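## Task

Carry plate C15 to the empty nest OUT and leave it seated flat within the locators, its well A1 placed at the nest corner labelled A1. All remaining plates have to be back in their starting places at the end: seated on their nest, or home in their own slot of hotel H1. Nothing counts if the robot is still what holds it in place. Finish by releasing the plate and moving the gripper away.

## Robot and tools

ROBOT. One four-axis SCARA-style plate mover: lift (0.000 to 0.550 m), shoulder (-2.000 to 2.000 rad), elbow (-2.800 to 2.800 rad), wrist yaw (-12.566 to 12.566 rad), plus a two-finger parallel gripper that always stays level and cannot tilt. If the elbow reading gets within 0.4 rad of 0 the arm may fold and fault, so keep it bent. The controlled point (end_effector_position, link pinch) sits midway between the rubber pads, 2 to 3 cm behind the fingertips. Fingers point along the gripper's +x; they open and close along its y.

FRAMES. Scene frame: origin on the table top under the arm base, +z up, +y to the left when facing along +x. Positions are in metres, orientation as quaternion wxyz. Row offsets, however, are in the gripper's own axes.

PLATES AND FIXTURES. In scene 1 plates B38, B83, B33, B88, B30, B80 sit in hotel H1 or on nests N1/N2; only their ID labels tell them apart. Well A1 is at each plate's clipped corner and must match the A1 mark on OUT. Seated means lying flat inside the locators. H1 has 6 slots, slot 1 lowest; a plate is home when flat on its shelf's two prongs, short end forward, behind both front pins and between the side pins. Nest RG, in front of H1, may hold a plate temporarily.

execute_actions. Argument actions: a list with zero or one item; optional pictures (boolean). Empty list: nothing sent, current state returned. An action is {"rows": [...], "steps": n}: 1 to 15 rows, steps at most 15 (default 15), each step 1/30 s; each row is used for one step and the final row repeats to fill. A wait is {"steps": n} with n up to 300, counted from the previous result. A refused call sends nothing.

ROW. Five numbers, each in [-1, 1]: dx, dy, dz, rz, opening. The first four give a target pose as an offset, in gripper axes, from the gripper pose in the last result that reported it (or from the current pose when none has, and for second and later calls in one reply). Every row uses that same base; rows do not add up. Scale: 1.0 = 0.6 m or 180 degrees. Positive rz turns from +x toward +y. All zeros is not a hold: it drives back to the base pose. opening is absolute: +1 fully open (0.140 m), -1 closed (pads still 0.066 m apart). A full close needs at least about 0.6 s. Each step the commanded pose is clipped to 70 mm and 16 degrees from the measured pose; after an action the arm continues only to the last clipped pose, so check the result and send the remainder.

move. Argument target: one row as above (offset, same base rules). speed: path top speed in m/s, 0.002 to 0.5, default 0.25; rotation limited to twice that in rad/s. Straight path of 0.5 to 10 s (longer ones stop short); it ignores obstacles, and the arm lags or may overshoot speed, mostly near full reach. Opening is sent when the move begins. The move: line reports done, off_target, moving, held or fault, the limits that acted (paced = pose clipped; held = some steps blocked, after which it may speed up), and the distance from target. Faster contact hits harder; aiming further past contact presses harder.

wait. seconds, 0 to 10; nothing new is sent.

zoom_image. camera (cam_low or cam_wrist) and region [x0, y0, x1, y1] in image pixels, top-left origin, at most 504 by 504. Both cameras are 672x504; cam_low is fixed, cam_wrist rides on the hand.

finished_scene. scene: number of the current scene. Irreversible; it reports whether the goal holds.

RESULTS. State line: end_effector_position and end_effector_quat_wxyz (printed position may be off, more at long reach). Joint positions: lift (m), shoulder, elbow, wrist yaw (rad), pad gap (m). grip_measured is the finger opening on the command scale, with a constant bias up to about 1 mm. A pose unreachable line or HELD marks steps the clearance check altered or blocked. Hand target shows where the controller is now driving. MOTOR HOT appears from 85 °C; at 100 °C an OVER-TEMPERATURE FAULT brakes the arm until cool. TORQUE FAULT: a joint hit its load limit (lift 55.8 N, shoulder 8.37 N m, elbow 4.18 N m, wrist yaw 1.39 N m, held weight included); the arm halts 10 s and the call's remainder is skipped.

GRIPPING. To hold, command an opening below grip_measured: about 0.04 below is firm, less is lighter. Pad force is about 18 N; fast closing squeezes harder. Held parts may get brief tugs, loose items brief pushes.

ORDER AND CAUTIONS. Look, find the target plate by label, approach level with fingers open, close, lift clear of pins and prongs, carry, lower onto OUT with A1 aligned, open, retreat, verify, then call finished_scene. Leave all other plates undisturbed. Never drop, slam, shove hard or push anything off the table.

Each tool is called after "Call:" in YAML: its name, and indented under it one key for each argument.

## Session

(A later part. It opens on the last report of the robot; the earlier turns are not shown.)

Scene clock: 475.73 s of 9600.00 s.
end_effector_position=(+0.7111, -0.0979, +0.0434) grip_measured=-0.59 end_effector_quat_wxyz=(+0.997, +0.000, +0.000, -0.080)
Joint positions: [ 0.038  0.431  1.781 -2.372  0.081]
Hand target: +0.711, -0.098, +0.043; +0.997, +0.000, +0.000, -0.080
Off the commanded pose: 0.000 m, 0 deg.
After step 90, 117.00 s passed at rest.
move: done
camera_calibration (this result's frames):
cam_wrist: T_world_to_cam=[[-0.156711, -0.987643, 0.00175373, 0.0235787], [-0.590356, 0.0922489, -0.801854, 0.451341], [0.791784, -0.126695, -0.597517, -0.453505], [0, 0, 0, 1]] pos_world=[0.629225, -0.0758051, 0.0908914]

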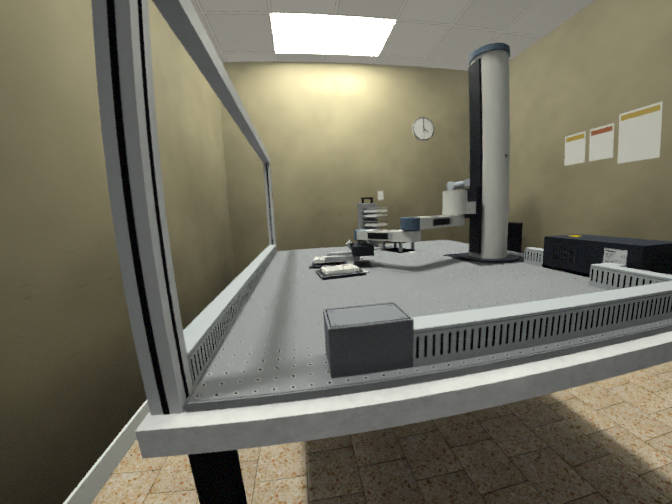

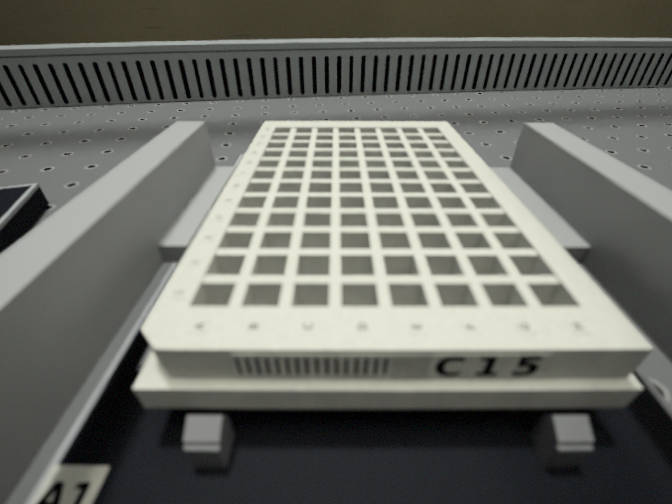

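Call:
zoom_image:
  camera: "cam_wrist"
  region: [60, 230, 260, 430]

Call:
zoom_image:
  camera: "cam_low"
  region: [295, 230, 395, 290]

Region (60, 230, 260, 430) of cam_wrist's 672x504 image, scaled by 2.520, with more detail than that image has.

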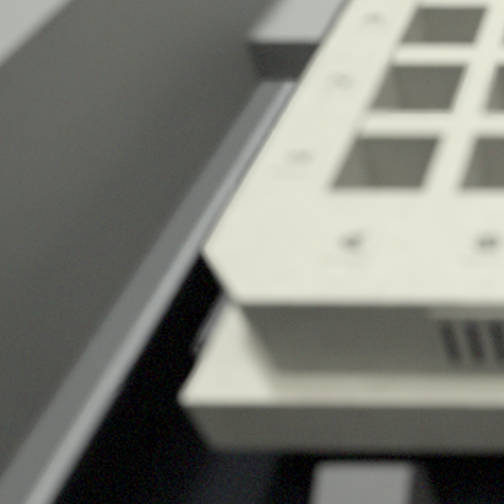

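Region (295, 230, 395, 290) of cam_low's 672x504 image, scaled by 5.040, with more detail than that image has; it fills the top 302 rows of this view, and the rest is white.

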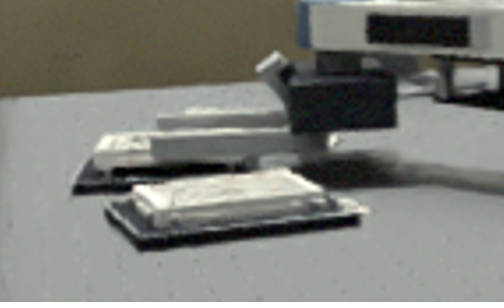

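Call:
move:
  target: [0.00017, 0, -0.01295, 0, -0.64]
  speed: 0.012

Call:
execute_actions:
  actions:
    - {"rows": [[0,0,0,0,-0.62],[0,0,0,0,-0.605],[0,0,0,0,-0.595],[0,0,0,0,-0.585],[0,0,0,0,-0.575],[0,0,0,0,-0.56],[0,0,0,0,-0.53],[0,0,0,0,-0.48],[0,0,0,0,-0.40],[0,0,0,0,-0.30],[0,0,0,0,-0.2]], "steps": 14}

Call:
move:
  target: [0, 0, 0.25, 0, 0.6]
  speed: 0.3

Scene clock: 543.93 s of 9600.00 s.
end_effector_position=(+0.7112, -0.0979, +0.0356) grip_measured=-0.59 end_effector_quat_wxyz=(+0.997, +0.000, +0.000, -0.080)
Joint positions: [ 0.031  0.43   1.782 -2.373  0.081]
Hand target: +0.711, -0.098, +0.036; +0.997, +0.000, +0.000, -0.080
Off the commanded pose: 0.000 m, 0 deg.
After step 90, 64.33 s passed at rest.
move: done
camera_calibration (this result's frames):
cam_wrist: T_world_to_cam=[[-0.156554, -0.987668, 0.00175373, 0.023522], [-0.59037, 0.092155, -0.801854, 0.445125], [0.791804, -0.126569, -0.597517, -0.458227], [0, 0, 0, 1]] pos_world=[0.629297, -0.0757857, 0.083086]

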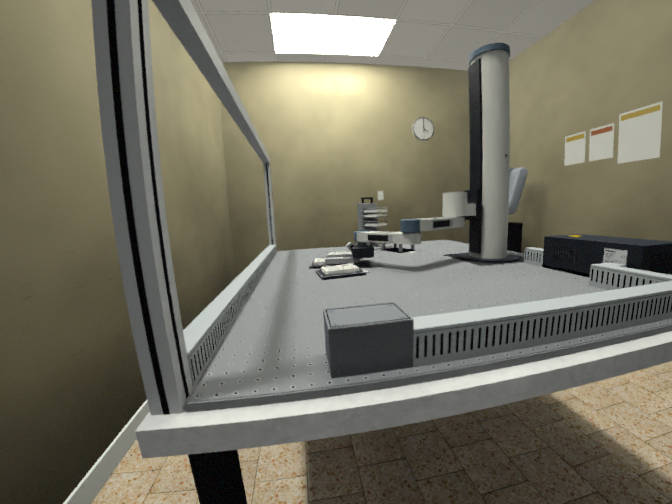

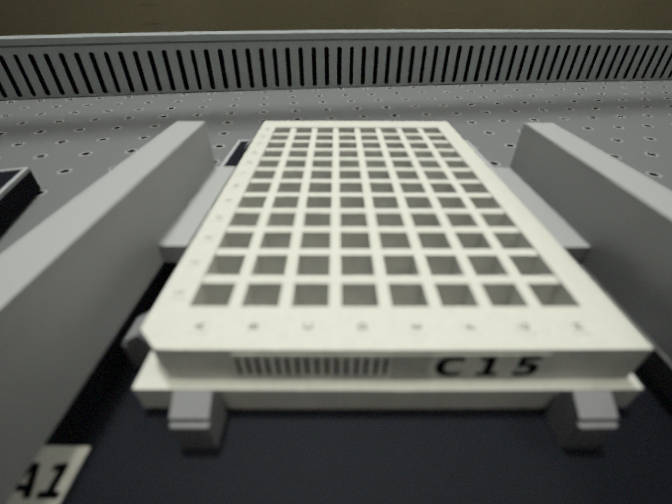

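Scene clock: 544.40 s of 9600.00 s.
end_effector_position=(+0.7112, -0.0979, +0.0356) grip_measured=-0.20 end_effector_quat_wxyz=(+0.997, +0.000, +0.000, -0.080)
Joint positions: [ 0.031  0.43   1.782 -2.373  0.096]
Hand target: +0.711, -0.098, +0.036; +0.997, +0.000, +0.000, -0.080
Off the commanded pose: 0.000 m, 0 deg.
Steps of this call (steps 1 to 14: all 14 steps of this action). Readings (end_effector_position):
1: (+0.7112, -0.0979, +0.0356)
2: (+0.7112, -0.0979, +0.0356)
4: (+0.7112, -0.0979, +0.0356)
8: (+0.7112, -0.0979, +0.0356)
14: the state above
camera_calibration (this result's frames):
cam_wrist: T_world_to_cam=[[-0.156543, -0.98767, 0.00175373, 0.0235209], [-0.590371, 0.0921484, -0.801854, 0.445125], [0.791806, -0.12656, -0.597517, -0.458226], [0, 0, 0, 1]] pos_world=[0.629297, -0.0757798, 0.083086]

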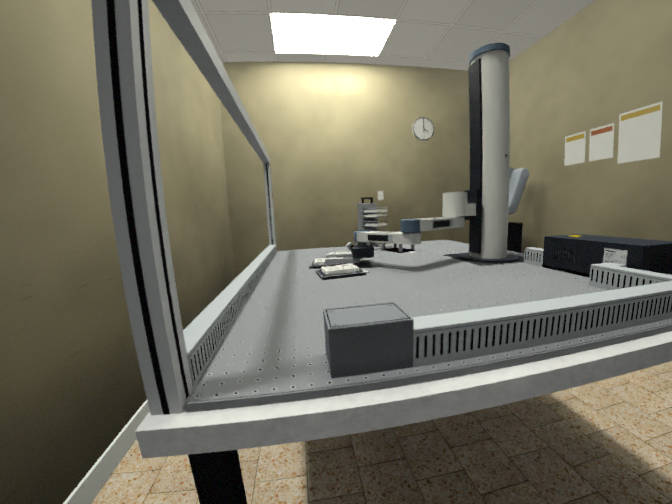

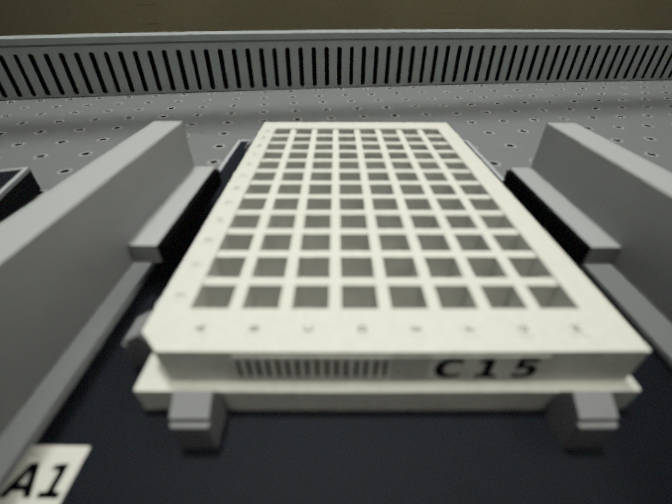

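Scene clock: 545.60 s of 9600.00 s.
end_effector_position=(+0.7112, -0.0979, +0.1856) grip_measured=+0.60 end_effector_quat_wxyz=(+0.997, +0.000, +0.000, -0.080)
Joint positions: [ 0.181  0.43   1.782 -2.373  0.125]
Hand target: +0.711, -0.098, +0.186; +0.997, +0.000, +0.000, -0.080
Off the commanded pose: 0.000 m, 0 deg.
move: done
camera_calibration (this result's frames):
cam_wrist: T_world_to_cam=[[-0.156486, -0.987679, 0.00175373, 0.0232319], [-0.590377, 0.0921147, -0.801854, 0.565447], [0.791813, -0.126515, -0.597517, -0.36858], [0, 0, 0, 1]] pos_world=[0.629309, -0.0757711, 0.233133]

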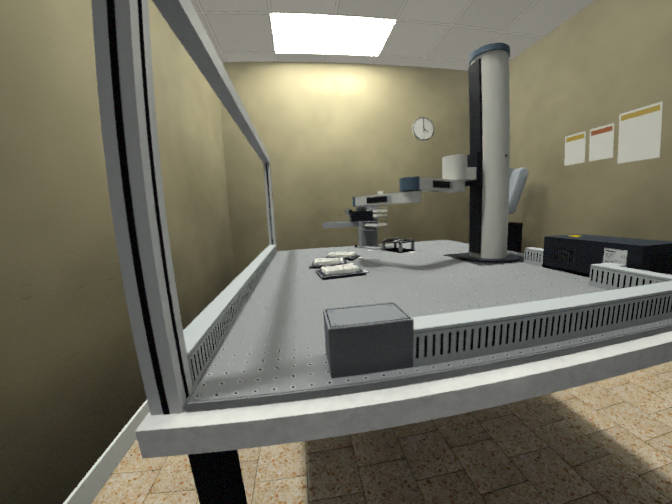

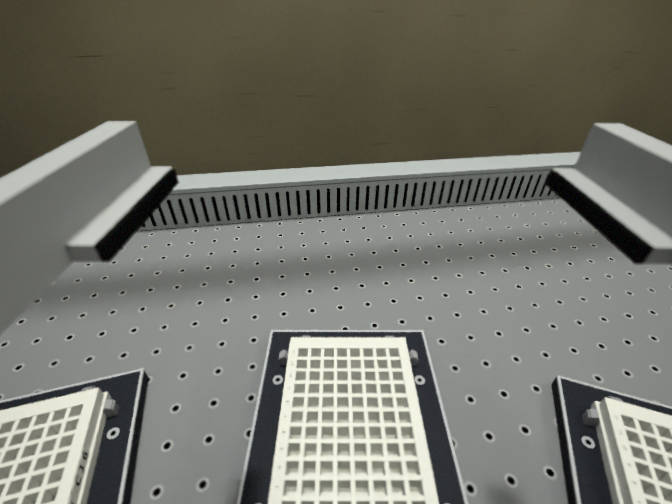

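Call:
zoom_image:
  camera: "cam_low"
  region: [295, 185, 425, 290]

Call:
zoom_image:
  camera: "cam_wrist"
  region: [230, 320, 480, 504]

Region (295, 185, 425, 290) of cam_low's 672x504 image, scaled by 3.877, with more detail than that image has; it fills the top 407 rows of this view, and the rest is white.

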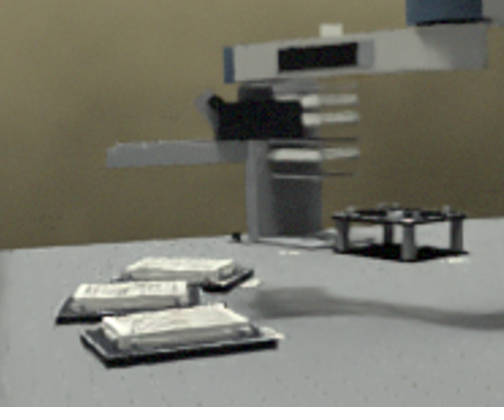

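Region (230, 320, 480, 504) of cam_wrist's 672x504 image, scaled by 2.016, with more detail than that image has; it fills the top 371 rows of this view, and the rest is white.

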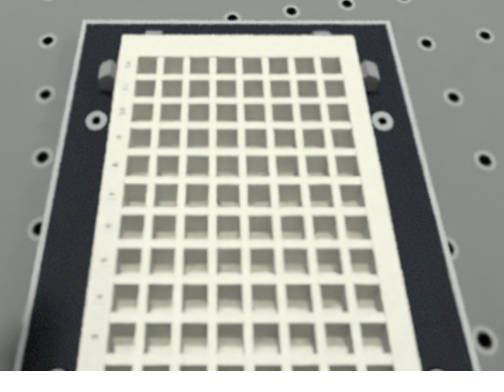

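Call:
finished_scene:
  scene: 2

The scene is finished: the task was done.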